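# Remove bike from floor rack and stand it on kickstand

## Task

Pull the bicycle free of the floor rack, which is loose and can slide, and leave it upright on its own kickstand. When finished, the bike must not be in contact with any wall, piece of furniture or loose item, and that includes the rack. The gripper must have released it and the robot must have backed away. If the bike falls or is left leaning over, the task fails. If the bike only stays put because the robot is holding or supporting it, the task is not done.

## Robot and tools

ROBOT. The robot is a Hello Robot Stretch 3 with a single arm. It has a two-wheel differential base, 0.33 m long and 0.34 m wide, and a lift that rides up and down a mast. The arm telescopes out toward the robot's right side. To carry the gripper forward or back you must drive the base, because the base cannot move sideways. An on-the-spot turn pivots about the point midway between the wheels, which is 0.05 m in from the front edge. With the arm retracted and the wrist folded, a turn sweeps a circle of radius 0.28 m. An unfolded, level wrist reaches past that circle.

FRAMES. In the base frame the origin is on the floor between the drive wheels, x points forward, y points left and z points up. hand_pose is reported in this frame, located where the closed fingertips meet. The odometry frame is the base frame as it stood when the scene began. Heading is positive to the left and runs from -3.142 to 3.142.

execute_actions. Its argument is actions, a list run in order. Each action is {"robot": ..., "steps": n, "until": ...}. steps runs from 1 to 450 at 30 per second and defaults to 1. {"steps": n} with nothing else just waits. An empty list returns the current state and images. If any item is invalid or any number is out of range, the whole call is rejected and nothing runs.
- robot can hold a command with "base", "joints" or both, and these start together. It can instead hold a list of up to 8 such commands, including {"pause_s": s} with s at most 15, which run in sequence. It can also hold {"stop": true}, which brakes everything and clears the queue.
- base takes exactly one key. {"translate_m": d} is a relative drive of d metres straight from where the base is when that command begins; forward is positive and |d| is at most 1. {"rotate_rad": d} is a relative turn in place; counter-clockwise (left) is positive and |d| is at most 3.2.
- joints is a single dictionary for the one arm. It gives absolute targets by name, and any joint you leave out keeps its old target. The names and ranges are:
  - lift_m: 0 to 1.1, the arm height.
  - arm_m: 0 to 0.52, the extension.
  - wrist_yaw_rad: -1.345 to 4.42. At 0 the gripper points along the arm, positive swings it toward the front, and 3.0 folds it over the base.
  - wrist_pitch_rad: -1.57 to 0.451. Negative tips the fingertips down.
  - wrist_roll_rad: -2.911 to 2.911.
  - gripper_m: -0.089 to 0.179. The real fingertip gap is smaller than this value, by 0.007 near closed and by 0.025 wide open.
  - head_pan_rad: -3.953 to 1.73. Positive turns left, and -1.57 looks along the arm.
  - head_tilt_rad: -1.53 to 0.419. Negative looks down.
- contact_limits: {"arm_m": e}, where e is a motor effort of 1 to 100 per cent. The arm motion stops when its effort reaches e (or -e when retracting). The limit applies until arm_m's next command.
- until ends the action early once all its conditions hold. {"robot": {"status": "ended"}} waits until nothing is moving and no queue is running. You can also test fields against a comparison, e.g. "lift_m": [">", 0.3], or test a status word or ["!=", "moving"]. Usable fields are base_status, refusals, queue and queue_left, plus each joint's reading, _goal and _status. {"any": {"status": "ended"}} fires when the first motion ends. Commands take effect at once and override earlier ones, and motions keep running while you think.

SPEED. The base only reaches full speed (0.30 m/s, 1.9 rad/s) when the arm is stowed: lift_m below 0.30, arm_m below 0.03 and wrist_yaw_rad above 2.54. Otherwise it is capped at 0.10 m/s and 0.63 rad/s.

GRIPPER. To grip, command a value smaller than the object's width; smaller values squeeze harder. To release, open to at least 0.02 above the value where contact began. The reading does not tell you whether you are holding something. Squeezing too hard triggers a stall guard that weakens the grip. To squeeze again, send a new value.

SELF-COLLISION. Fold or unfold the wrist only when lift_m is between 0.32 and 0.95, wrist_pitch_rad is -0.4 and roll is about 0. Once folded, the lift may go down to 0.25. When yaw is below -0.4, keep pitch at -0.5 or lower.

TIPPING AND PUSHING. Pushing on something rigid with the gripper higher than about 0.45 m can tip the robot. So can a second push after a contact_stop, or driving while gripping, hooking or pressing on something that cannot move. Snagging furniture while driving is also risky, especially in reverse. If base_tilt shows a lean, undo the last move in small steps and pull the gripper away. If the lean persists, lower lift_m to about 0.2. Avoid dropping the bike, slamming, hard hits and hard pushes. The base, wrist and head have no contact stop. A wrist pushed hard for several seconds shuts off for 10 s and goes limp, shown as torque_fault.

RESULTS. Each result is a snapshot at the end of the call, with one image per camera (head_camera, nav_camera, wrist_camera).
- base_status shows how far the base has moved against its goal.
- joint_goals and joint_status give each joint's target and state: moving, done, off_target, contact_stop, time_out, stopped, not_commanded or torque_fault. A joint that contact-stopped goes slack until its next command. off_target on the base means it is blocked and still pushing.
- measured_speeds and motor_effort (in per cent, with the peak in brackets) come with fixed biases and noise.
- The line robot shows refusals, queue (idle, running, done, dropped or stopped) and queue_left. Lines starting refused:, dropped: and replaced: explain problems, counting from 0.
- on_its_own reports goals the robot changed by itself, slack or switched-off joints, efforts that are off at rest, and tilt of 3 degrees or more.
- base_odometry counts wheel turns, so slipping shows as travel. turned_by_wheels and turned_by_imu give the turn since the last result. base_tilt is in degrees, with forward and right positive.
- lidar_m gives 12 distances over 30-degree sectors, starting straight ahead and going counter-clockwise (4th is left, 7th behind, 10th right). It scans a plane 0.17 m above the floor.
- wrist_depth_mm and head_depth_mm are 7x7 grids of median depth in mm, with "-" where there is no value.

zoom_image: camera (head_camera, nav_camera or wrist_camera) and region [x0, y0, x1, y1] in pixels of that camera's latest image, measured from the top left and at most 504 by 504. It returns a closer look.

finished_scene: scene is the integer number of the current scene. Call it only after everything has stopped, the bike is released and the robot has moved clear, since any motion still running is braked during the final hold. It cannot be undone.

Each tool is called by a JSON object that holds its "name" and its "arguments".

## Session

{"name": "execute_actions", "arguments": {"actions": []}}

Scene clock: 0.00 s.
robot.base_odometry: x=+0.000 y=+0.000 heading=+0.000 (m, m, rad; robot's odometry frame)
robot.turned_by_wheels: +0.000 (rad since the last result)
robot.turned_by_imu: +0.000 (rad since the last result)
robot.base_tilt: forward=-2.5 right=-1.3 (deg)
robot.lidar_m: 1.21 2.12 2.25 2.63 4.02 2.23 1.68 1.62 1.13 0.85 0.82 0.86
robot.head_depth_mm: 1045 1049 1047 1048 1046 1052 1056 / 1204 1205 1204 1209 1209 1206 1209 / 1413 1414 1420 1423 1421 1422 1431 / 1715 1715 1718 1726 1728 1733 1732 / 1965 2121 2131 2167 2161 2186 1994 / 1968 2071 2081 2072 2102 2120 2060 / 1922 1949 1982 1999 1998 2017 1980
robot.base_status: not_commanded
robot.joint_positions: lift_m=+0.486 arm_m=+0.001 wrist_yaw_rad=+2.851 wrist_pitch_rad=-0.332 wrist_roll_rad=-0.011 gripper_m=+0.037 head_pan_rad=-0.015 head_tilt_rad=+0.005
robot.joint_goals: lift_m=+0.486 arm_m=+0.001 wrist_yaw_rad=+2.851 wrist_pitch_rad=-0.332 wrist_roll_rad=-0.011 gripper_m=+0.037 head_pan_rad=-0.015 head_tilt_rad=+0.005
robot.joint_status: lift_m=not_commanded arm_m=not_commanded wrist_yaw_rad=not_commanded wrist_pitch_rad=not_commanded wrist_roll_rad=not_commanded gripper_m=not_commanded head_pan_rad=not_commanded head_tilt_rad=not_commanded
robot.measured_speeds: translate_m=+0.000 rotate_rad=+0.000 lift_m=+0.000 arm_m=+0.000 wrist_yaw_rad=+0.000 wrist_pitch_rad=+0.000 wrist_roll_rad=+0.000 head_pan_rad=+0.000 head_tilt_rad=+0.000
robot: refusals=0 queue=idle queue_left=0
robot.motor_effort: left_wheel=+1 right_wheel=+0 lift_m=+30 arm_m=+0 wrist_yaw_rad=+1 wrist_pitch_rad=+4 wrist_roll_rad=+0 gripper_m=-1 head_pan_rad=-1 head_tilt_rad=+2 (%)
robot.hand_pose: x=+0.0459 y=+0.0787 z=+0.5185 quat_wxyz=(+0.217, +0.703, +0.016, +0.677) (m; robot's base frame)
robot.wrist_depth_mm: - - - - - - - / - - - - - - - / - - - - - - - / - - - - - - - / 970 - - 946 - 942 966 / 797 - 794 797 801 781 778 / 679 670 659 659 655 653 663
pictures: head_camera (sideways: a quarter turn clockwise sets it upright), nav_camera (sideways: a quarter turn counterclockwise sets it upright), wrist_camera
Images, in order (width x height): head_camera 896x504, nav_camera 672x504, wrist_camera 644x364.

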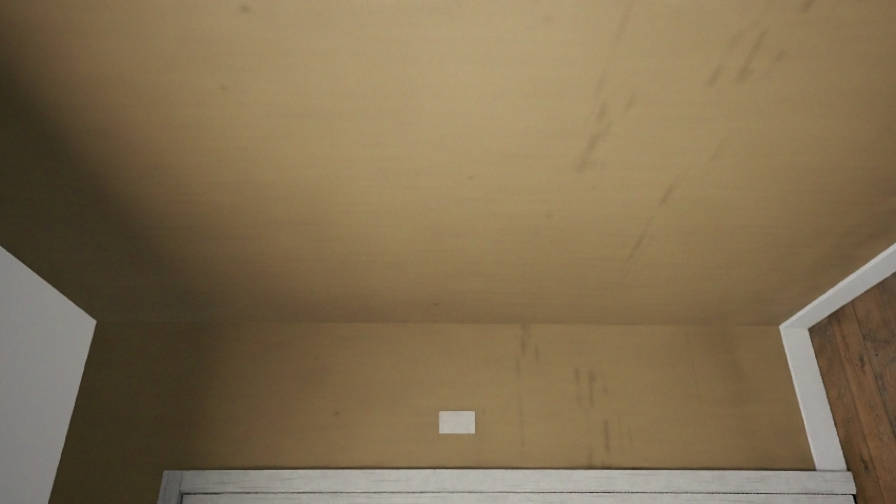

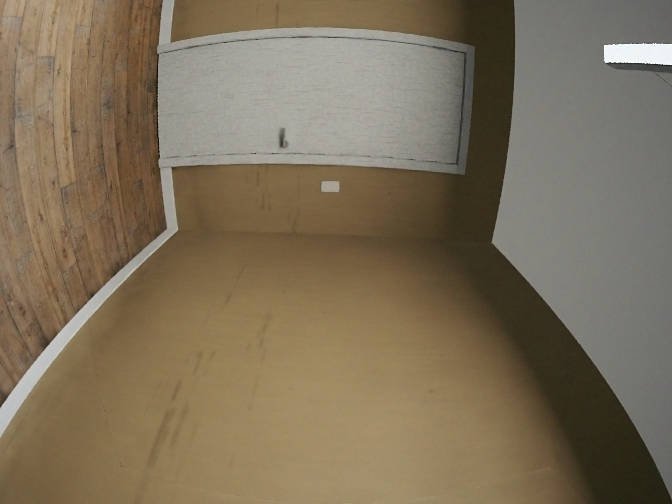

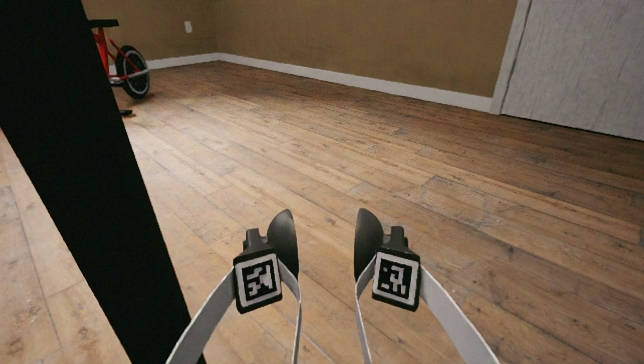

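{"name": "execute_actions", "arguments": {"actions": [{"robot":{"base":{"rotate_rad":1.9},"joints":{"head_tilt_rad":-0.4}},"steps":450,"until":{"robot":{"status":"ended"}}}]}}

Scene clock: 4.10 s.
robot.base_odometry: x=+0.000 y=+0.000 heading=+1.900 (m, m, rad; robot's odometry frame)
robot.turned_by_wheels: +1.900 (rad since the last result)
robot.turned_by_imu: +1.905 (rad since the last result)
robot.base_tilt: forward=-2.4 right=-1.3 (deg)
robot.lidar_m: 2.06 2.87 1.81 1.63 1.46 0.91 0.82 0.83 1.00 1.93 2.14 2.61
robot.head_depth_mm: 3511 3779 - 3056 2152 1656 1350 / 3449 3724 - 3057 2152 1658 1353 / 3338 3621 - 2852 2149 1657 1352 / 3307 3579 3818 2566 2148 1652 1350 / 3264 3535 3785 3045 2145 1656 1354 / 3216 3490 3756 3059 2138 1658 1352 / 3194 3413 3673 3008 2135 1656 1350
robot.base_status: done (rotate_rad +1.8999 of +1.9000)
robot.joint_positions: lift_m=+0.486 arm_m=+0.001 wrist_yaw_rad=+2.851 wrist_pitch_rad=-0.332 wrist_roll_rad=-0.011 gripper_m=+0.037 head_pan_rad=-0.015 head_tilt_rad=-0.395
robot.joint_goals: lift_m=+0.486 arm_m=+0.001 wrist_yaw_rad=+2.851 wrist_pitch_rad=-0.332 wrist_roll_rad=-0.011 gripper_m=+0.037 head_pan_rad=-0.015 head_tilt_rad=-0.400
robot.joint_status: lift_m=not_commanded arm_m=not_commanded wrist_yaw_rad=not_commanded wrist_pitch_rad=not_commanded wrist_roll_rad=not_commanded gripper_m=not_commanded head_pan_rad=not_commanded head_tilt_rad=done
robot.measured_speeds: translate_m=+0.000 rotate_rad=+0.000 lift_m=+0.000 arm_m=+0.000 wrist_yaw_rad=+0.000 wrist_pitch_rad=+0.000 wrist_roll_rad=+0.000 head_pan_rad=+0.000 head_tilt_rad=+0.000
robot: refusals=0 queue=done queue_left=0
robot.motor_effort: left_wheel=-2(7) right_wheel=+3(9) lift_m=+30(30) arm_m=+0(0) wrist_yaw_rad=+0(1) wrist_pitch_rad=+4(4) wrist_roll_rad=+0(0) gripper_m=-1(1) head_pan_rad=+1(0) head_tilt_rad=-1(19) (%)
robot.hand_pose: x=+0.0459 y=+0.0787 z=+0.5185 quat_wxyz=(+0.217, +0.703, +0.016, +0.677) (m; robot's base frame)
robot.wrist_depth_mm: - - - - - - - / - - - - - - - / - - - - - - - / - - - - - - - / 982 - - 934 - 945 921 / 791 - 781 786 792 771 784 / 683 652 668 661 654 660 658
pictures: head_camera (sideways: a quarter turn clockwise sets it upright), nav_camera (sideways: a quarter turn counterclockwise sets it upright), wrist_camera
Images, in order (width x height): head_camera 896x504, nav_camera 672x504, wrist_camera 644x364.

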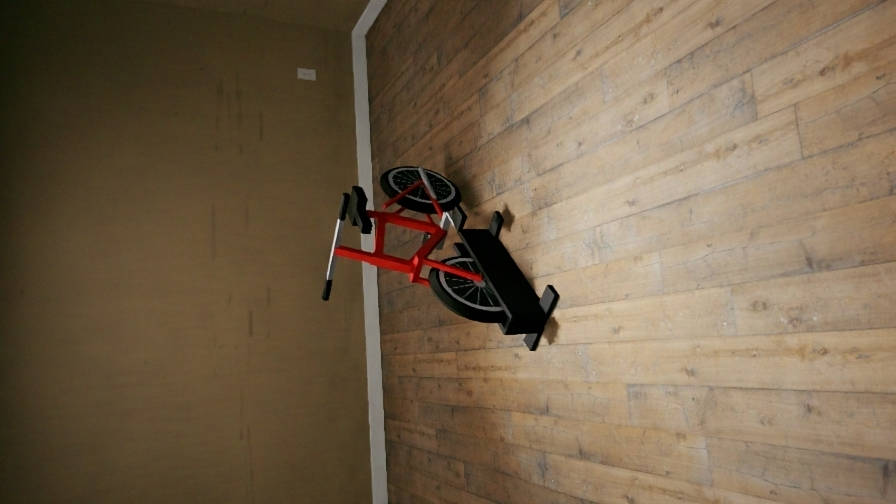

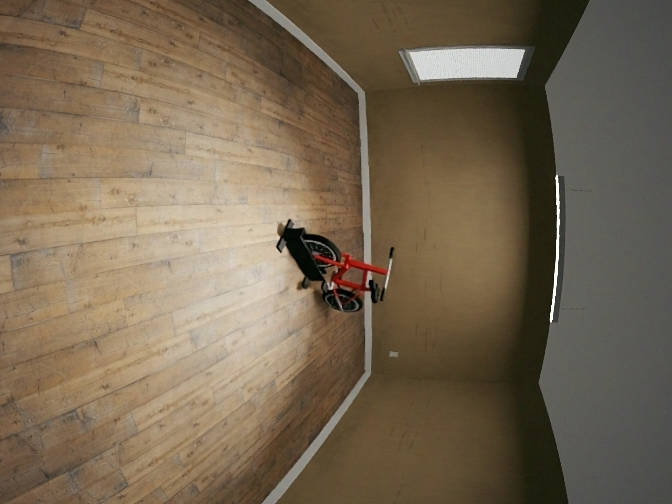

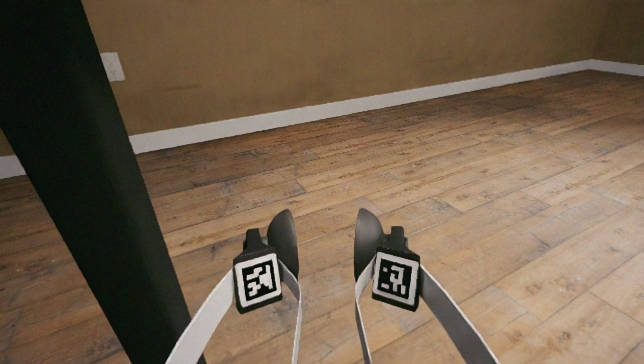

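{"name": "zoom_image", "arguments": {"camera": "head_camera", "region": [300,140,580,370]}}

Region (300, 140, 580, 370) of head_camera's 896x504 image, scaled by 1.800, with more detail than that image has; it fills the top 414 rows of this view, and the rest is white.

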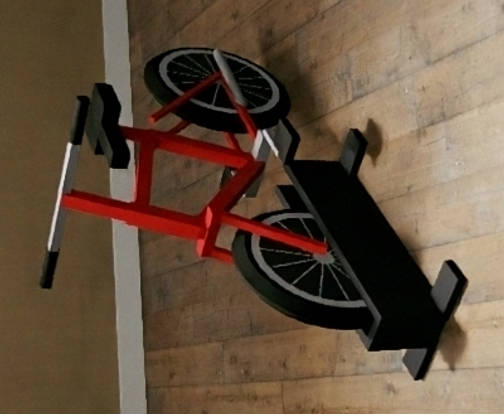

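{"name": "execute_actions", "arguments": {"actions": [{"robot":[{"joints":{"wrist_pitch_rad":-0.4,"wrist_yaw_rad":3.0,"lift_m":0.26},"base":{"rotate_rad":-0.33}},{"base":{"translate_m":1}},{"base":{"translate_m":1}},{"base":{"translate_m":0.4}},{"base":{"rotate_rad":2.88},"joints":{"head_pan_rad":-1.57,"head_tilt_rad":-0.95}}],"steps":450,"until":{"robot":{"status":"ended"}}},{"steps":450,"until":{"robot":{"status":"ended"}}}]}}

Scene clock: 23.33 s.
robot.base_odometry: x=+0.002 y=+2.400 heading=-1.833 (m, m, rad; robot's odometry frame)
robot.turned_by_wheels: +2.550 (rad since the last result)
robot.turned_by_imu: +2.554 (rad since the last result)
robot.base_tilt: forward=-2.4 right=-1.3 (deg)
robot.lidar_m: 3.19 2.91 2.01 1.16 0.99 0.99 1.13 1.86 0.72 0.70 0.82 0.98
robot.head_depth_mm: 1888 2015 1752 1527 1348 1200 1092 / 2043 2076 1760 1309 1347 1205 1119 / 2227 2063 1759 1216 1346 1212 - / 2389 2084 1692 1257 1342 1224 - / 2541 2068 1760 1234 1351 1207 1092 / 2518 2084 1761 1375 1329 1205 1094 / 2543 2038 1730 1230 1346 1204 1093
robot.base_status: done (rotate_rad +2.8799 of +2.8800)
robot.joint_positions: lift_m=+0.260 arm_m=+0.001 wrist_yaw_rad=+2.999 wrist_pitch_rad=-0.413 wrist_roll_rad=-0.011 gripper_m=+0.037 head_pan_rad=-1.563 head_tilt_rad=-0.938
robot.joint_goals: lift_m=+0.260 arm_m=+0.001 wrist_yaw_rad=+3.000 wrist_pitch_rad=-0.400 wrist_roll_rad=-0.011 gripper_m=+0.037 head_pan_rad=-1.570 head_tilt_rad=-0.950
robot.joint_status: lift_m=done arm_m=not_commanded wrist_yaw_rad=done wrist_pitch_rad=done wrist_roll_rad=not_commanded gripper_m=not_commanded head_pan_rad=done head_tilt_rad=done
robot.measured_speeds: translate_m=+0.000 rotate_rad=+0.000 lift_m=+0.000 arm_m=+0.000 wrist_yaw_rad=+0.000 wrist_pitch_rad=+0.000 wrist_roll_rad=+0.000 head_pan_rad=+0.000 head_tilt_rad=+0.000
robot: refusals=0 queue=done queue_left=0
robot.motor_effort: left_wheel=-3(13) right_wheel=+3(13) lift_m=+27(29) arm_m=+0(1) wrist_yaw_rad=+1(3) wrist_pitch_rad=+4(4) wrist_roll_rad=+0(0) gripper_m=+0(0) head_pan_rad=-4(51) head_tilt_rad=-4(21) (%)
robot.hand_pose: x=+0.0108 y=+0.0768 z=+0.2740 quat_wxyz=(+0.194, +0.696, +0.097, +0.684) (m; robot's base frame)
robot.wrist_depth_mm: 712 - - - - - - / 758 - - - - - - / 755 834 899 908 884 869 878 / 689 686 699 677 682 671 665 / 555 558 - 558 567 545 540 / 470 481 - - 473 460 456 / - - - - 396 395 393
pictures: head_camera (sideways: a quarter turn clockwise sets it upright), nav_camera (sideways: a quarter turn counterclockwise sets it upright), wrist_camera
Images, in order (width x height): head_camera 896x504, nav_camera 672x504, wrist_camera 644x364.

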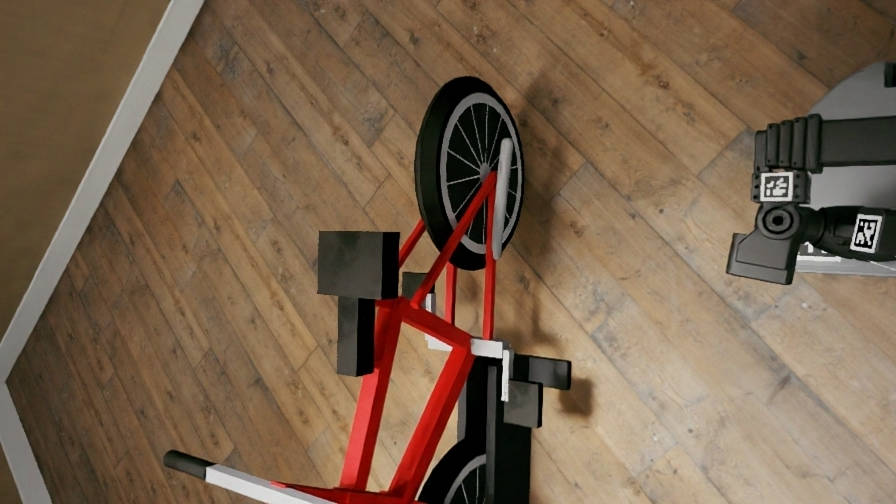

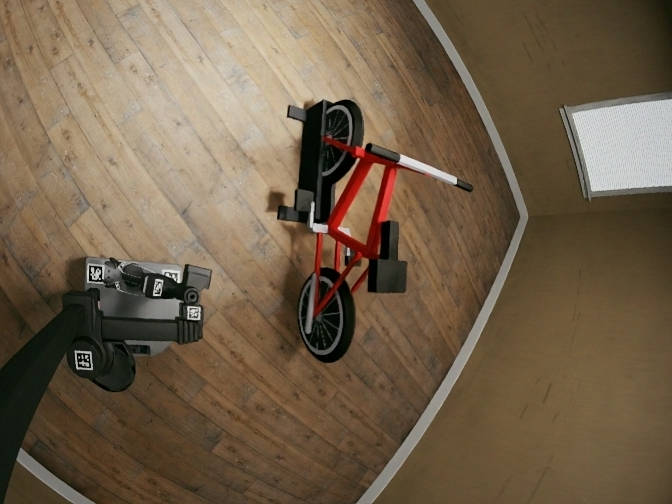

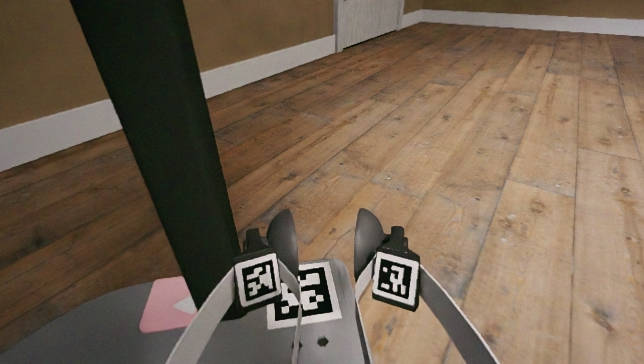

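{"name": "execute_actions", "arguments": {"actions": [{"robot":[{"joints":{"lift_m":0.34}},{"joints":{"wrist_yaw_rad":0,"gripper_m":0.0},"base":{"translate_m":-0.08}},{"joints":{"wrist_pitch_rad":-0.2,"arm_m":0.1}}],"steps":450,"until":{"robot":{"status":"ended"}}}]}}

Scene clock: 29.33 s.
robot.base_odometry: x=+0.023 y=+2.477 heading=-1.833 (m, m, rad; robot's odometry frame)
robot.turned_by_wheels: +0.000 (rad since the last result)
robot.turned_by_imu: -0.001 (rad since the last result)
robot.base_tilt: forward=-2.4 right=-1.3 (deg)
robot.lidar_m: 3.24 2.96 1.87 1.09 0.93 0.93 1.07 1.80 0.73 0.70 0.86 0.98
robot.head_depth_mm: 1823 1975 1757 1518 1339 1203 1090 / 1983 2072 1747 1527 1339 1211 1120 / 2171 2081 1758 1245 1346 1168 - / 2347 2082 1760 1220 1347 1185 1117 / 2453 2079 1006 1283 1344 1204 1089 / 2535 2079 1764 1235 1343 1204 1094 / 2542 2085 1763 1307 1321 1207 1093
robot.base_status: done (translate_m -0.0800 of -0.0800)
robot.joint_positions: lift_m=+0.340 arm_m=+0.100 wrist_yaw_rad=+0.001 wrist_pitch_rad=-0.222 wrist_roll_rad=-0.011 gripper_m=+0.000 head_pan_rad=-1.563 head_tilt_rad=-0.938
robot.joint_goals: lift_m=+0.340 arm_m=+0.100 wrist_yaw_rad=+0.000 wrist_pitch_rad=-0.200 wrist_roll_rad=-0.011 gripper_m=+0.000 head_pan_rad=-1.570 head_tilt_rad=-0.950
robot.joint_status: lift_m=done arm_m=done wrist_yaw_rad=done wrist_pitch_rad=done wrist_roll_rad=not_commanded gripper_m=done head_pan_rad=done head_tilt_rad=done
robot.measured_speeds: translate_m=+0.000 rotate_rad=+0.000 lift_m=+0.000 arm_m=+0.000 wrist_yaw_rad=+0.000 wrist_pitch_rad=+0.000 wrist_roll_rad=+0.000 head_pan_rad=+0.000 head_tilt_rad=+0.000
robot: refusals=0 queue=done queue_left=0
robot.motor_effort: left_wheel=-2(7) right_wheel=+3(4) lift_m=+33(34) arm_m=+5(5) wrist_yaw_rad=+0(5) wrist_pitch_rad=+7(8) wrist_roll_rad=+0(0) gripper_m=-2(81) head_pan_rad=-5(4) head_tilt_rad=-4(4) (%)
robot.hand_pose: x=-0.0212 y=-0.4893 z=+0.3988 quat_wxyz=(+0.707, +0.079, -0.698, -0.078) (m; robot's base frame)
robot.wrist_depth_mm: 304 268 - - - - - / 336 391 - - - - - / - 367 - - - - - / - 427 386 377 389 - - / 419 484 407 394 411 854 858 / 435 449 431 - 456 677 673 / 450 541 552 478 519 564 561
pictures: head_camera (sideways: a quarter turn clockwise sets it upright), nav_camera (sideways: a quarter turn counterclockwise sets it upright), wrist_camera
Images, in order (width x height): head_camera 896x504, nav_camera 672x504, wrist_camera 644x364.

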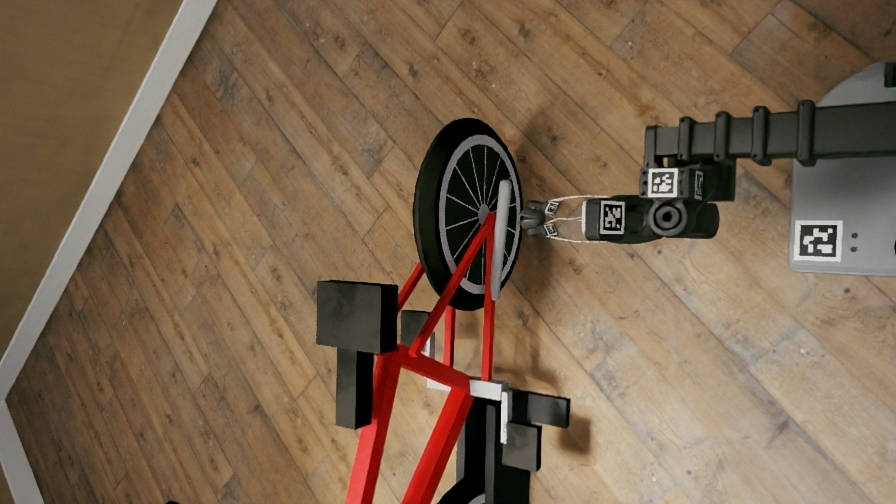

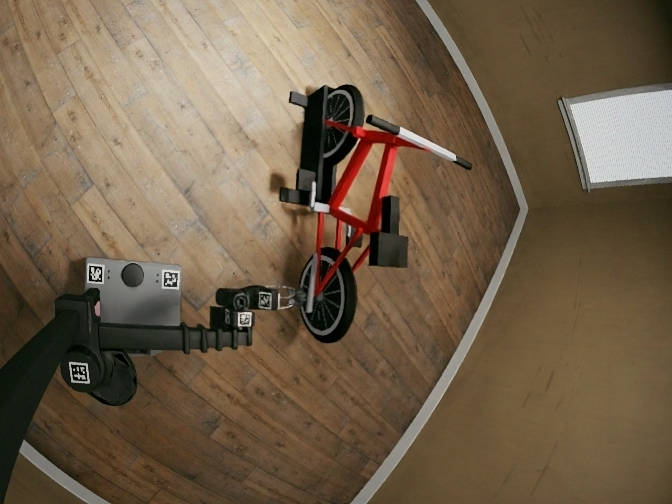

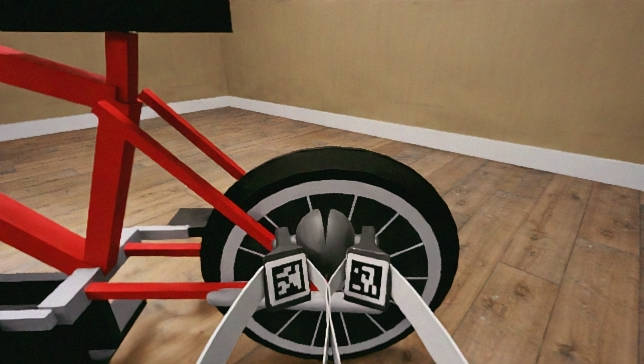

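{"name": "execute_actions", "arguments": {"actions": [{"robot":{"joints":{"lift_m":0.2,"arm_m":0.17},"base":{"translate_m":-0.05}},"steps":450,"until":{"robot":{"status":"ended"}}}]}}

Scene clock: 31.40 s.
robot.base_odometry: x=+0.036 y=+2.526 heading=-1.833 (m, m, rad; robot's odometry frame)
robot.turned_by_wheels: +0.000 (rad since the last result)
robot.turned_by_imu: +0.000 (rad since the last result)
robot.base_tilt: forward=-2.4 right=-1.3 (deg)
robot.lidar_m: 3.29 3.01 1.83 1.05 0.89 0.89 1.02 1.73 1.77 0.70 0.73 0.98
robot.head_depth_mm: 1789 1958 1761 1526 1345 1202 1091 / 1950 2043 1765 1526 1345 1207 1121 / 2137 2063 1760 1252 1367 1185 - / 2306 2078 1762 1219 1366 1197 1122 / 2458 2078 1726 1262 1346 1202 1091 / 2533 2084 1754 1234 1344 1206 1093 / 2543 2082 1772 1330 1325 1204 1097
robot.base_status: done (translate_m -0.0500 of -0.0500)
robot.joint_positions: lift_m=+0.200 arm_m=+0.170 wrist_yaw_rad=+0.001 wrist_pitch_rad=-0.221 wrist_roll_rad=-0.011 gripper_m=+0.000 head_pan_rad=-1.563 head_tilt_rad=-0.938
robot.joint_goals: lift_m=+0.200 arm_m=+0.170 wrist_yaw_rad=+0.000 wrist_pitch_rad=-0.200 wrist_roll_rad=-0.011 gripper_m=+0.000 head_pan_rad=-1.570 head_tilt_rad=-0.950
robot.joint_status: lift_m=done arm_m=done wrist_yaw_rad=done wrist_pitch_rad=done wrist_roll_rad=not_commanded gripper_m=done head_pan_rad=done head_tilt_rad=done
robot.measured_speeds: translate_m=+0.000 rotate_rad=+0.000 lift_m=+0.000 arm_m=+0.000 wrist_yaw_rad=+0.000 wrist_pitch_rad=+0.000 wrist_roll_rad=+0.000 head_pan_rad=+0.000 head_tilt_rad=+0.000
robot: refusals=0 queue=done queue_left=0
robot.motor_effort: left_wheel=-2(8) right_wheel=+3(5) lift_m=+27(34) arm_m=+5(4) wrist_yaw_rad=-1(1) wrist_pitch_rad=+7(7) wrist_roll_rad=+0(0) gripper_m=-2(2) head_pan_rad=-4(5) head_tilt_rad=-4(4) (%)
robot.hand_pose: x=-0.0212 y=-0.5593 z=+0.2592 quat_wxyz=(+0.707, +0.079, -0.698, -0.077) (m; robot's base frame)
robot.wrist_depth_mm: - - 261 263 - - - / - 266 261 262 279 - - / - 280 277 283 287 - - / 406 300 295 301 307 837 825 / 566 295 278 316 328 608 597 / 490 476 346 - 471 483 480 / 413 409 399 380 406 403 404
pictures: head_camera (sideways: a quarter turn clockwise sets it upright), nav_camera (sideways: a quarter turn counterclockwise sets it upright), wrist_camera
Images, in order (width x height): head_camera 896x504, nav_camera 672x504, wrist_camera 644x364.

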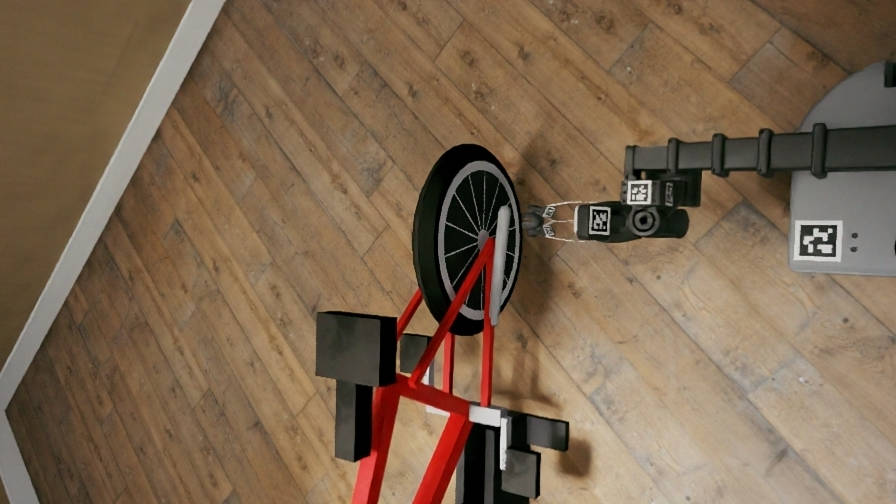

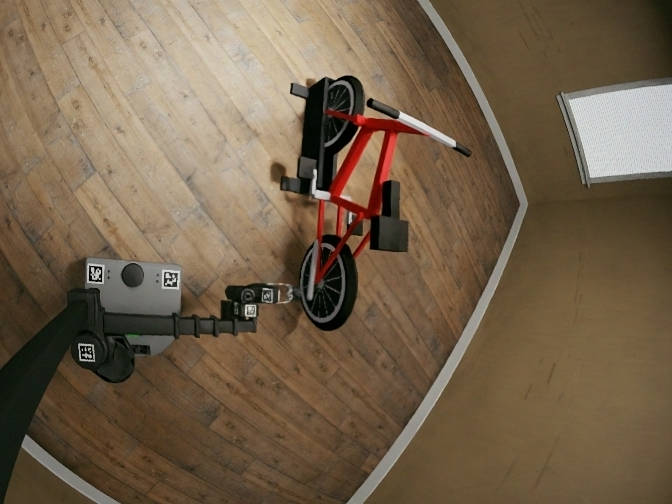

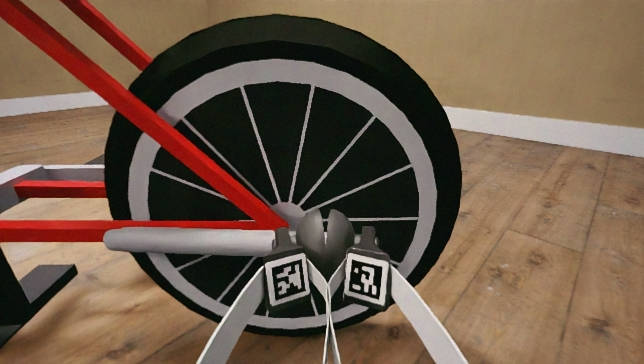

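{"name": "execute_actions", "arguments": {"actions": [{"robot":[{"joints":{"arm_m":0.245}},{"joints":{"lift_m":0.09}}],"steps":450,"until":{"robot":{"status":"ended"}}}]}}

Scene clock: 33.93 s.
robot.base_odometry: x=+0.036 y=+2.526 heading=-1.833 (m, m, rad; robot's odometry frame)
robot.turned_by_wheels: +0.000 (rad since the last result)
robot.turned_by_imu: +0.000 (rad since the last result)
robot.base_tilt: forward=-2.3 right=-1.4 (deg)
robot.lidar_m: 3.30 2.99 1.84 1.05 0.89 0.89 1.02 1.73 1.77 0.70 0.73 0.98
robot.head_depth_mm: 1785 1969 1748 1517 1343 1202 1087 / 1944 2057 1751 1525 1341 1209 1120 / 2133 2077 1762 1275 1365 1190 - / 2347 2082 1761 1215 1343 1201 1119 / 2445 2079 1726 1285 1345 1206 1090 / 2536 2083 1765 1287 1347 1205 1091 / 2532 2086 1762 1326 1322 1207 1097
robot.base_status: done (translate_m -0.0500 of -0.0500)
robot.joint_positions: lift_m=+0.142 arm_m=+0.244 wrist_yaw_rad=-0.002 wrist_pitch_rad=-0.166 wrist_roll_rad=-0.011 gripper_m=+0.000 head_pan_rad=-1.563 head_tilt_rad=-0.939
robot.joint_goals: lift_m=+0.143 arm_m=+0.245 wrist_yaw_rad=+0.000 wrist_pitch_rad=-0.200 wrist_roll_rad=-0.011 gripper_m=+0.000 head_pan_rad=-1.570 head_tilt_rad=-0.950
robot.joint_status: lift_m=contact_stop arm_m=done wrist_yaw_rad=done wrist_pitch_rad=done wrist_roll_rad=not_commanded gripper_m=done head_pan_rad=done head_tilt_rad=done
robot.measured_speeds: translate_m=+0.000 rotate_rad=+0.000 lift_m=-0.021 arm_m=+0.000 wrist_yaw_rad=+0.000 wrist_pitch_rad=+0.240 wrist_roll_rad=+0.000 head_pan_rad=+0.000 head_tilt_rad=+0.000
robot: refusals=0 queue=dropped queue_left=0
robot.on_its_own: lift_m is slack since a contact_stop, until your next command for it (your +0.090 is given up)
robot.motor_effort: left_wheel=-3(4) right_wheel=+5(6) lift_m=+32(32) arm_m=+7(7) wrist_yaw_rad=+3(2) wrist_pitch_rad=-18(19) wrist_roll_rad=+0(0) gripper_m=-1(2) head_pan_rad=-4(4) head_tilt_rad=-4(4) (%)
robot.hand_pose: x=-0.0220 y=-0.6382 z=+0.2148 quat_wxyz=(+0.709, +0.058, -0.700, -0.059) (m; robot's base frame)
robot.wrist_depth_mm: 200 187 187 188 194 - 991 / 192 194 197 199 201 - - / 209 190 209 208 212 - - / 220 218 215 222 223 246 824 / 204 207 203 231 239 509 575 / 424 246 249 - 254 422 448 / 370 266 267 270 276 360 361
pictures: head_camera (sideways: a quarter turn clockwise sets it upright), nav_camera (sideways: a quarter turn counterclockwise sets it upright), wrist_camera
Images, in order (width x height): head_camera 896x504, nav_camera 672x504, wrist_camera 644x364.

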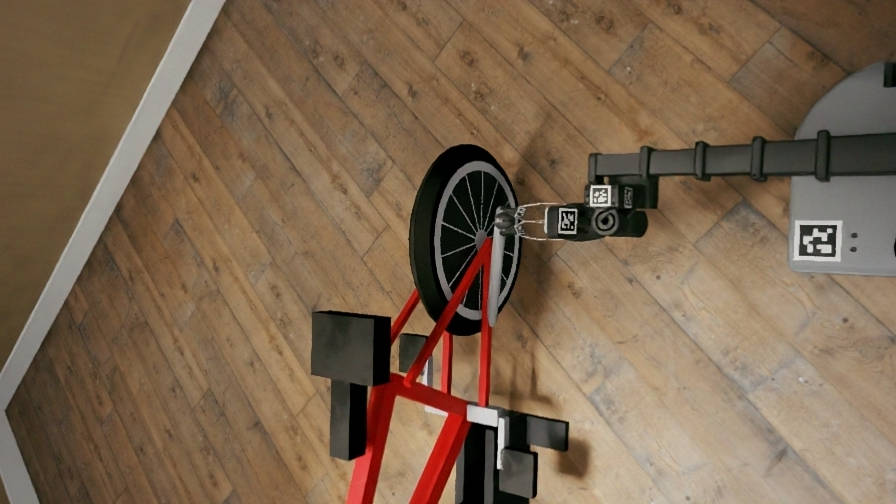

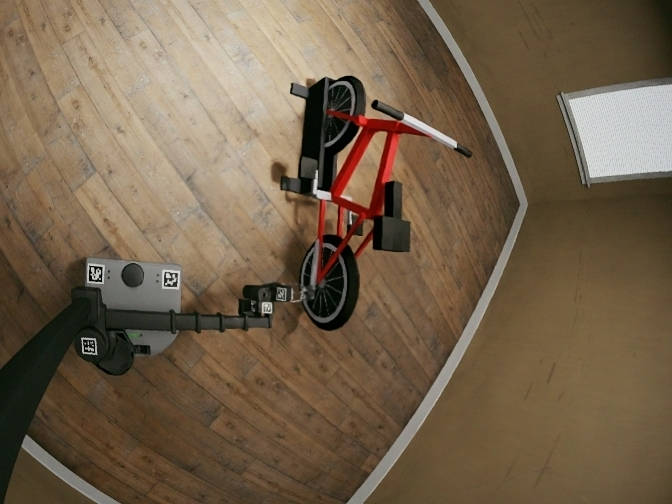

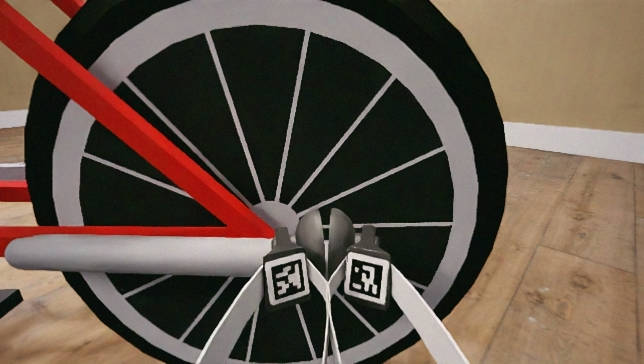

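Stiff spring; use wrist pitch, nearer the tip.

{"name": "execute_actions", "arguments": {"actions": [{"robot":[{"joints":{"lift_m":0.155},"base":{"translate_m":-0.015}},{"joints":{"wrist_pitch_rad":-0.55,"arm_m":0.26}}],"steps":90,"until":{"robot":{"status":"ended"}}}]}}

Scene clock: 36.63 s.
robot.base_odometry: x=+0.040 y=+2.540 heading=-1.833 (m, m, rad; robot's odometry frame)
robot.turned_by_wheels: +0.000 (rad since the last result)
robot.turned_by_imu: -0.060 (rad since the last result)
robot.base_tilt: forward=-2.4 right=-1.3 (deg)
robot.lidar_m: 3.21 3.04 2.01 1.06 0.87 0.87 0.97 1.54 1.75 0.70 0.72 0.94
robot.head_depth_mm: 1714 1907 1745 1517 1336 1204 1088 / 1858 2000 1747 1514 1340 1196 1119 / 2009 2064 1759 1494 1385 1206 - / 2203 2063 1752 1227 1346 1201 1120 / 2360 2057 1755 1217 1339 1201 1090 / 2470 2066 1001 1280 1341 1205 1090 / 2519 2063 1759 1274 1324 1207 1092
robot.base_status: done (translate_m -0.0150 of -0.0150)
robot.joint_positions: lift_m=+0.155 arm_m=+0.260 wrist_yaw_rad=+0.000 wrist_pitch_rad=-0.564 wrist_roll_rad=-0.011 gripper_m=+0.000 head_pan_rad=-1.569 head_tilt_rad=-0.945
robot.joint_goals: lift_m=+0.155 arm_m=+0.260 wrist_yaw_rad=+0.000 wrist_pitch_rad=-0.550 wrist_roll_rad=-0.011 gripper_m=+0.000 head_pan_rad=-1.570 head_tilt_rad=-0.950
robot.joint_status: lift_m=done arm_m=done wrist_yaw_rad=done wrist_pitch_rad=done wrist_roll_rad=not_commanded gripper_m=done head_pan_rad=done head_tilt_rad=done
robot.measured_speeds: translate_m=-0.001 rotate_rad=-0.004 lift_m=+0.000 arm_m=+0.000 wrist_yaw_rad=+0.000 wrist_pitch_rad=+0.000 wrist_roll_rad=+0.000 head_pan_rad=+0.000 head_tilt_rad=+0.000
robot: refusals=0 queue=done queue_left=0
robot.motor_effort: left_wheel=+11(49) right_wheel=-2(59) lift_m=+30(43) arm_m=+2(20) wrist_yaw_rad=+1(7) wrist_pitch_rad=+4(79) wrist_roll_rad=+0(0) gripper_m=-3(4) head_pan_rad=-1(3) head_tilt_rad=-3(5) (%)
robot.hand_pose: x=-0.0216 y=-0.6085 z=+0.1363 quat_wxyz=(+0.683, +0.198, -0.675, -0.196) (m; robot's base frame)
robot.wrist_depth_mm: 156 174 180 183 191 816 831 / 171 164 193 206 216 606 598 / 216 219 224 234 443 478 476 / 246 251 260 269 394 388 393 / 338 315 301 - 336 339 331 / 295 297 296 - 296 293 289 / 261 260 258 260 258 257 261
pictures: head_camera (sideways: a quarter turn clockwise sets it upright), nav_camera (sideways: a quarter turn counterclockwise sets it upright), wrist_camera
Images, in order (width x height): head_camera 896x504, nav_camera 672x504, wrist_camera 644x364.

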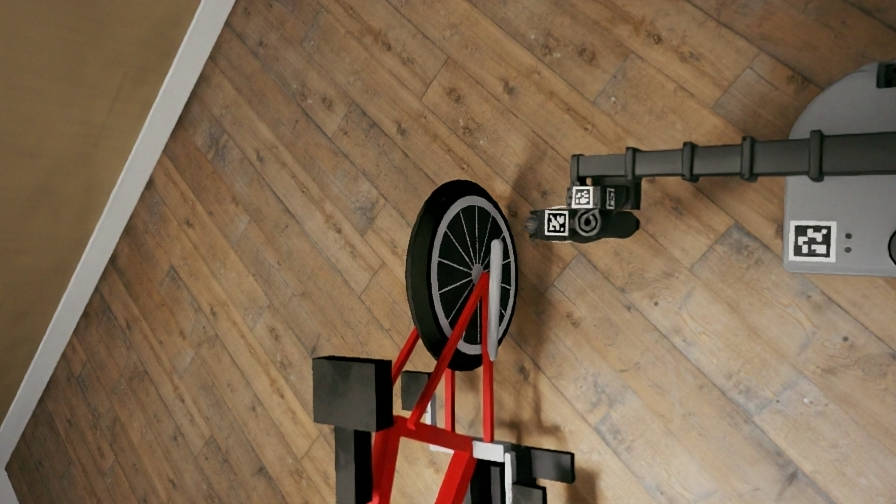

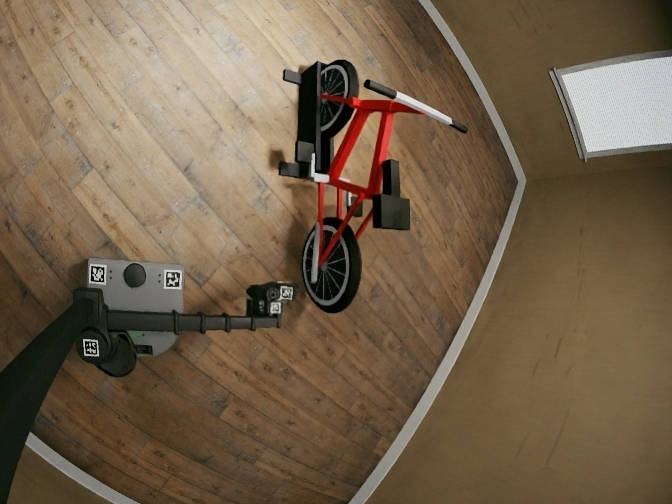

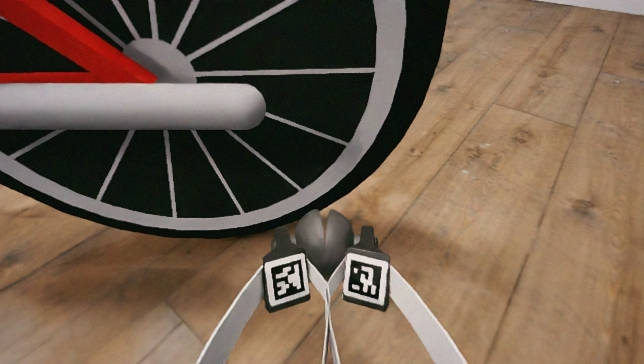

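{"name": "execute_actions", "arguments": {"actions": [{"robot":[{"joints":{"lift_m":0.26,"wrist_pitch_rad":-0.5},"base":{"rotate_rad":0.06}},{"base":{"translate_m":0.025},"joints":{"arm_m":0.285}},{"joints":{"lift_m":0.17}}],"steps":190,"until":{"robot":{"status":"ended"}}},{"robot":{"joints":{"lift_m":0.15}},"steps":40}]}}

Scene clock: 42.17 s.
robot.base_odometry: x=+0.035 y=+2.515 heading=-1.773 (m, m, rad; robot's odometry frame)
robot.turned_by_wheels: +0.060 (rad since the last result)
robot.turned_by_imu: +0.056 (rad since the last result)
robot.base_tilt: forward=-2.4 right=-1.5 (deg)
robot.lidar_m: 3.29 2.98 1.83 1.05 0.89 0.89 1.02 1.72 1.77 0.70 0.74 0.98
robot.head_depth_mm: 1789 1948 1743 1511 1337 1205 1087 / 1933 2048 1748 1515 1340 1202 1121 / 2126 2051 1745 1280 1312 1201 - / 2309 2059 1757 1203 1331 1201 1118 / 2439 2060 1713 1295 1345 1202 1093 / 2501 2066 1754 1435 1344 1201 1093 / 2504 2076 1753 1328 1325 1204 1090
robot.base_status: done (translate_m +0.0250 of +0.0250)
robot.joint_positions: lift_m=+0.219 arm_m=+0.284 wrist_yaw_rad=+0.003 wrist_pitch_rad=-0.495 wrist_roll_rad=-0.011 gripper_m=+0.000 head_pan_rad=-1.569 head_tilt_rad=-0.945
robot.joint_goals: lift_m=+0.219 arm_m=+0.285 wrist_yaw_rad=+0.000 wrist_pitch_rad=-0.500 wrist_roll_rad=-0.011 gripper_m=+0.000 head_pan_rad=-1.570 head_tilt_rad=-0.950
robot.joint_status: lift_m=contact_stop arm_m=done wrist_yaw_rad=done wrist_pitch_rad=done wrist_roll_rad=not_commanded gripper_m=done head_pan_rad=done head_tilt_rad=done
robot.measured_speeds: translate_m=+0.000 rotate_rad=+0.000 lift_m=+0.002 arm_m=+0.000 wrist_yaw_rad=+0.000 wrist_pitch_rad=+0.000 wrist_roll_rad=+0.000 head_pan_rad=+0.000 head_tilt_rad=+0.000
robot: refusals=0 queue=dropped queue_left=0
robot.on_its_own: lift_m is slack since a contact_stop, until your next command for it (your +0.150 is given up)
robot.motor_effort: left_wheel=+0(12) right_wheel=+0(16) lift_m=+27(34) arm_m=+11(12) wrist_yaw_rad=-3(3) wrist_pitch_rad=-2(10) wrist_roll_rad=+0(0) gripper_m=-2(4) head_pan_rad=-1(1) head_tilt_rad=-2(2) (%)
robot.hand_pose: x=-0.0208 y=-0.6431 z=+0.2150 quat_wxyz=(+0.690, +0.176, -0.681, -0.171) (m; robot's base frame)
robot.wrist_depth_mm: 158 158 159 161 162 174 964 / 152 174 176 177 179 187 852 / 192 171 194 196 200 208 664 / 212 212 209 222 225 242 528 / 197 193 192 241 259 430 439 / 388 363 294 321 364 385 379 / 340 340 334 334 334 332 330
pictures: head_camera (sideways: a quarter turn clockwise sets it upright), nav_camera (sideways: a quarter turn counterclockwise sets it upright), wrist_camera
replaced: robot.lift_m: its motion had ended contact_stop
Images, in order (width x height): head_camera 896x504, nav_camera 672x504, wrist_camera 644x364.

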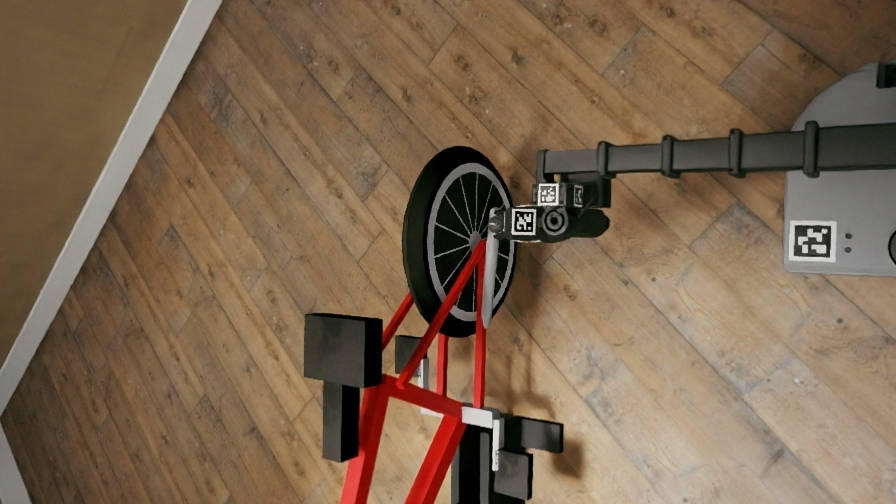

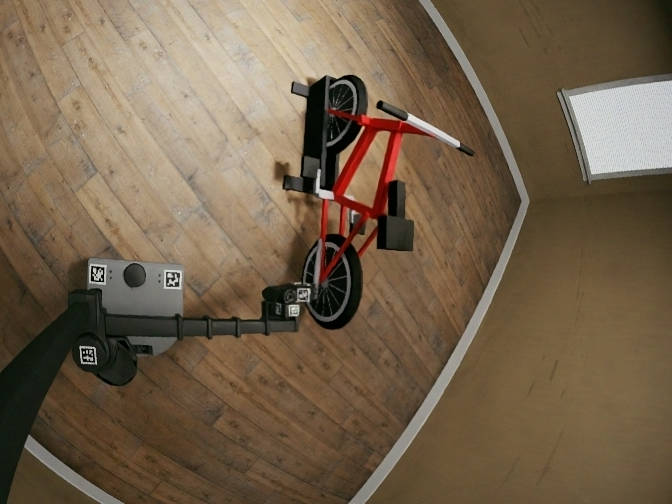

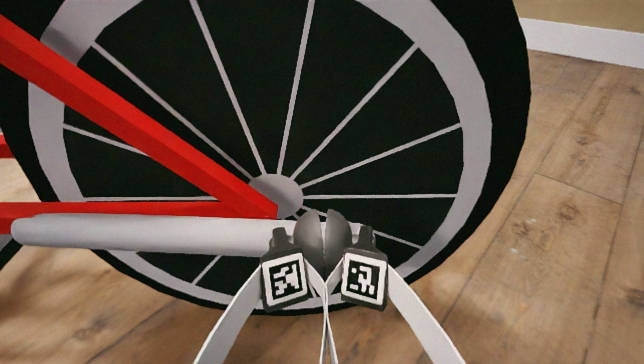

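{"name": "execute_actions", "arguments": {"actions": [{"robot":{"joints":{"lift_m":0.219,"wrist_pitch_rad":-0.68}},"steps":25}]}}

Scene clock: 43.10 s.
robot.base_odometry: x=+0.035 y=+2.515 heading=-1.773 (m, m, rad; robot's odometry frame)
robot.turned_by_wheels: +0.000 (rad since the last result)
robot.turned_by_imu: +0.000 (rad since the last result)
robot.base_tilt: forward=-2.5 right=-1.2 (deg)
robot.lidar_m: 3.30 3.00 1.83 1.05 0.89 0.89 1.02 1.72 1.77 0.70 0.74 0.98
robot.head_depth_mm: 1784 1959 1742 1515 1337 1201 1087 / 1931 2055 1745 1513 1343 1197 1116 / 2120 2049 1754 1285 1299 1202 - / 2298 2076 1756 1231 1317 1203 1118 / 2435 2055 1708 1293 1345 1201 1091 / 2506 2060 1750 1442 1344 1207 1093 / 2508 2057 1751 1331 1318 1205 1093
robot.base_status: done (translate_m +0.0250 of +0.0250)
robot.joint_positions: lift_m=+0.219 arm_m=+0.285 wrist_yaw_rad=+0.002 wrist_pitch_rad=-0.688 wrist_roll_rad=-0.011 gripper_m=+0.000 head_pan_rad=-1.569 head_tilt_rad=-0.945
robot.joint_goals: lift_m=+0.219 arm_m=+0.285 wrist_yaw_rad=+0.000 wrist_pitch_rad=-0.680 wrist_roll_rad=-0.011 gripper_m=+0.000 head_pan_rad=-1.570 head_tilt_rad=-0.950
robot.joint_status: lift_m=moving arm_m=done wrist_yaw_rad=done wrist_pitch_rad=moving wrist_roll_rad=not_commanded gripper_m=done head_pan_rad=done head_tilt_rad=done
robot.measured_speeds: translate_m=+0.000 rotate_rad=+0.002 lift_m=+0.000 arm_m=+0.000 wrist_yaw_rad=+0.000 wrist_pitch_rad=+0.000 wrist_roll_rad=+0.000 head_pan_rad=+0.000 head_tilt_rad=+0.000
robot: refusals=0 queue=running queue_left=0
robot.motor_effort: left_wheel=+1(3) right_wheel=+0(7) lift_m=+27(29) arm_m=+4(10) wrist_yaw_rad=-1(3) wrist_pitch_rad=+2(42) wrist_roll_rad=+0(0) gripper_m=-2(2) head_pan_rad=-1(1) head_tilt_rad=-2(3) (%)
robot.hand_pose: x=-0.0212 y=-0.6123 z=+0.1765 quat_wxyz=(+0.670, +0.241, -0.661, -0.237) (m; robot's base frame)
robot.wrist_depth_mm: 169 158 172 172 174 177 698 / 191 192 185 196 198 207 573 / 183 182 184 216 232 446 473 / 406 264 268 272 278 411 414 / 370 371 343 - 366 365 363 / 327 327 329 - 326 324 327 / 301 299 295 295 294 294 294
pictures: head_camera (sideways: a quarter turn clockwise sets it upright), nav_camera (sideways: a quarter turn counterclockwise sets it upright), wrist_camera
Images, in order (width x height): head_camera 896x504, nav_camera 672x504, wrist_camera 644x364.

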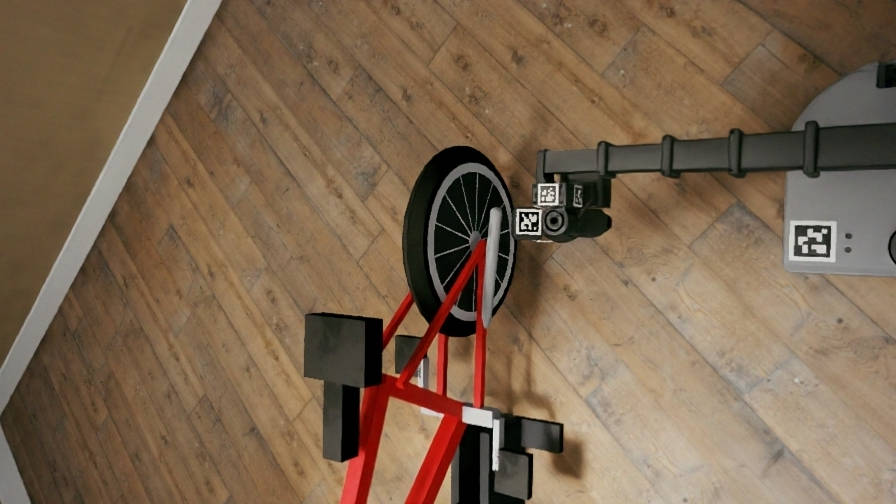

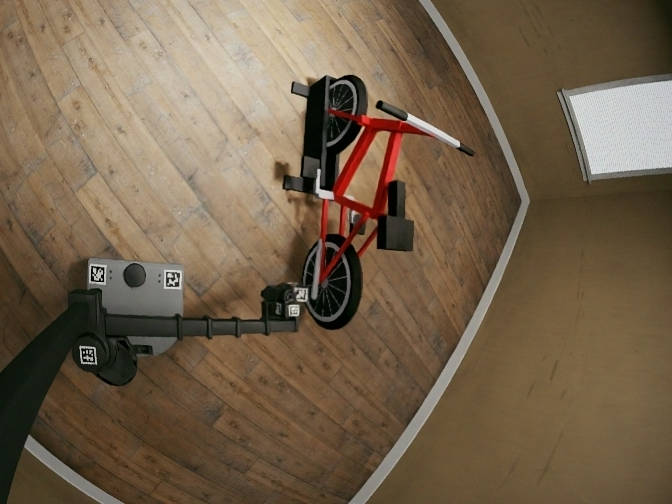

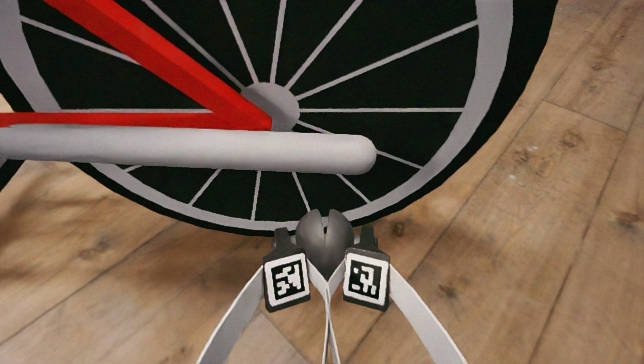

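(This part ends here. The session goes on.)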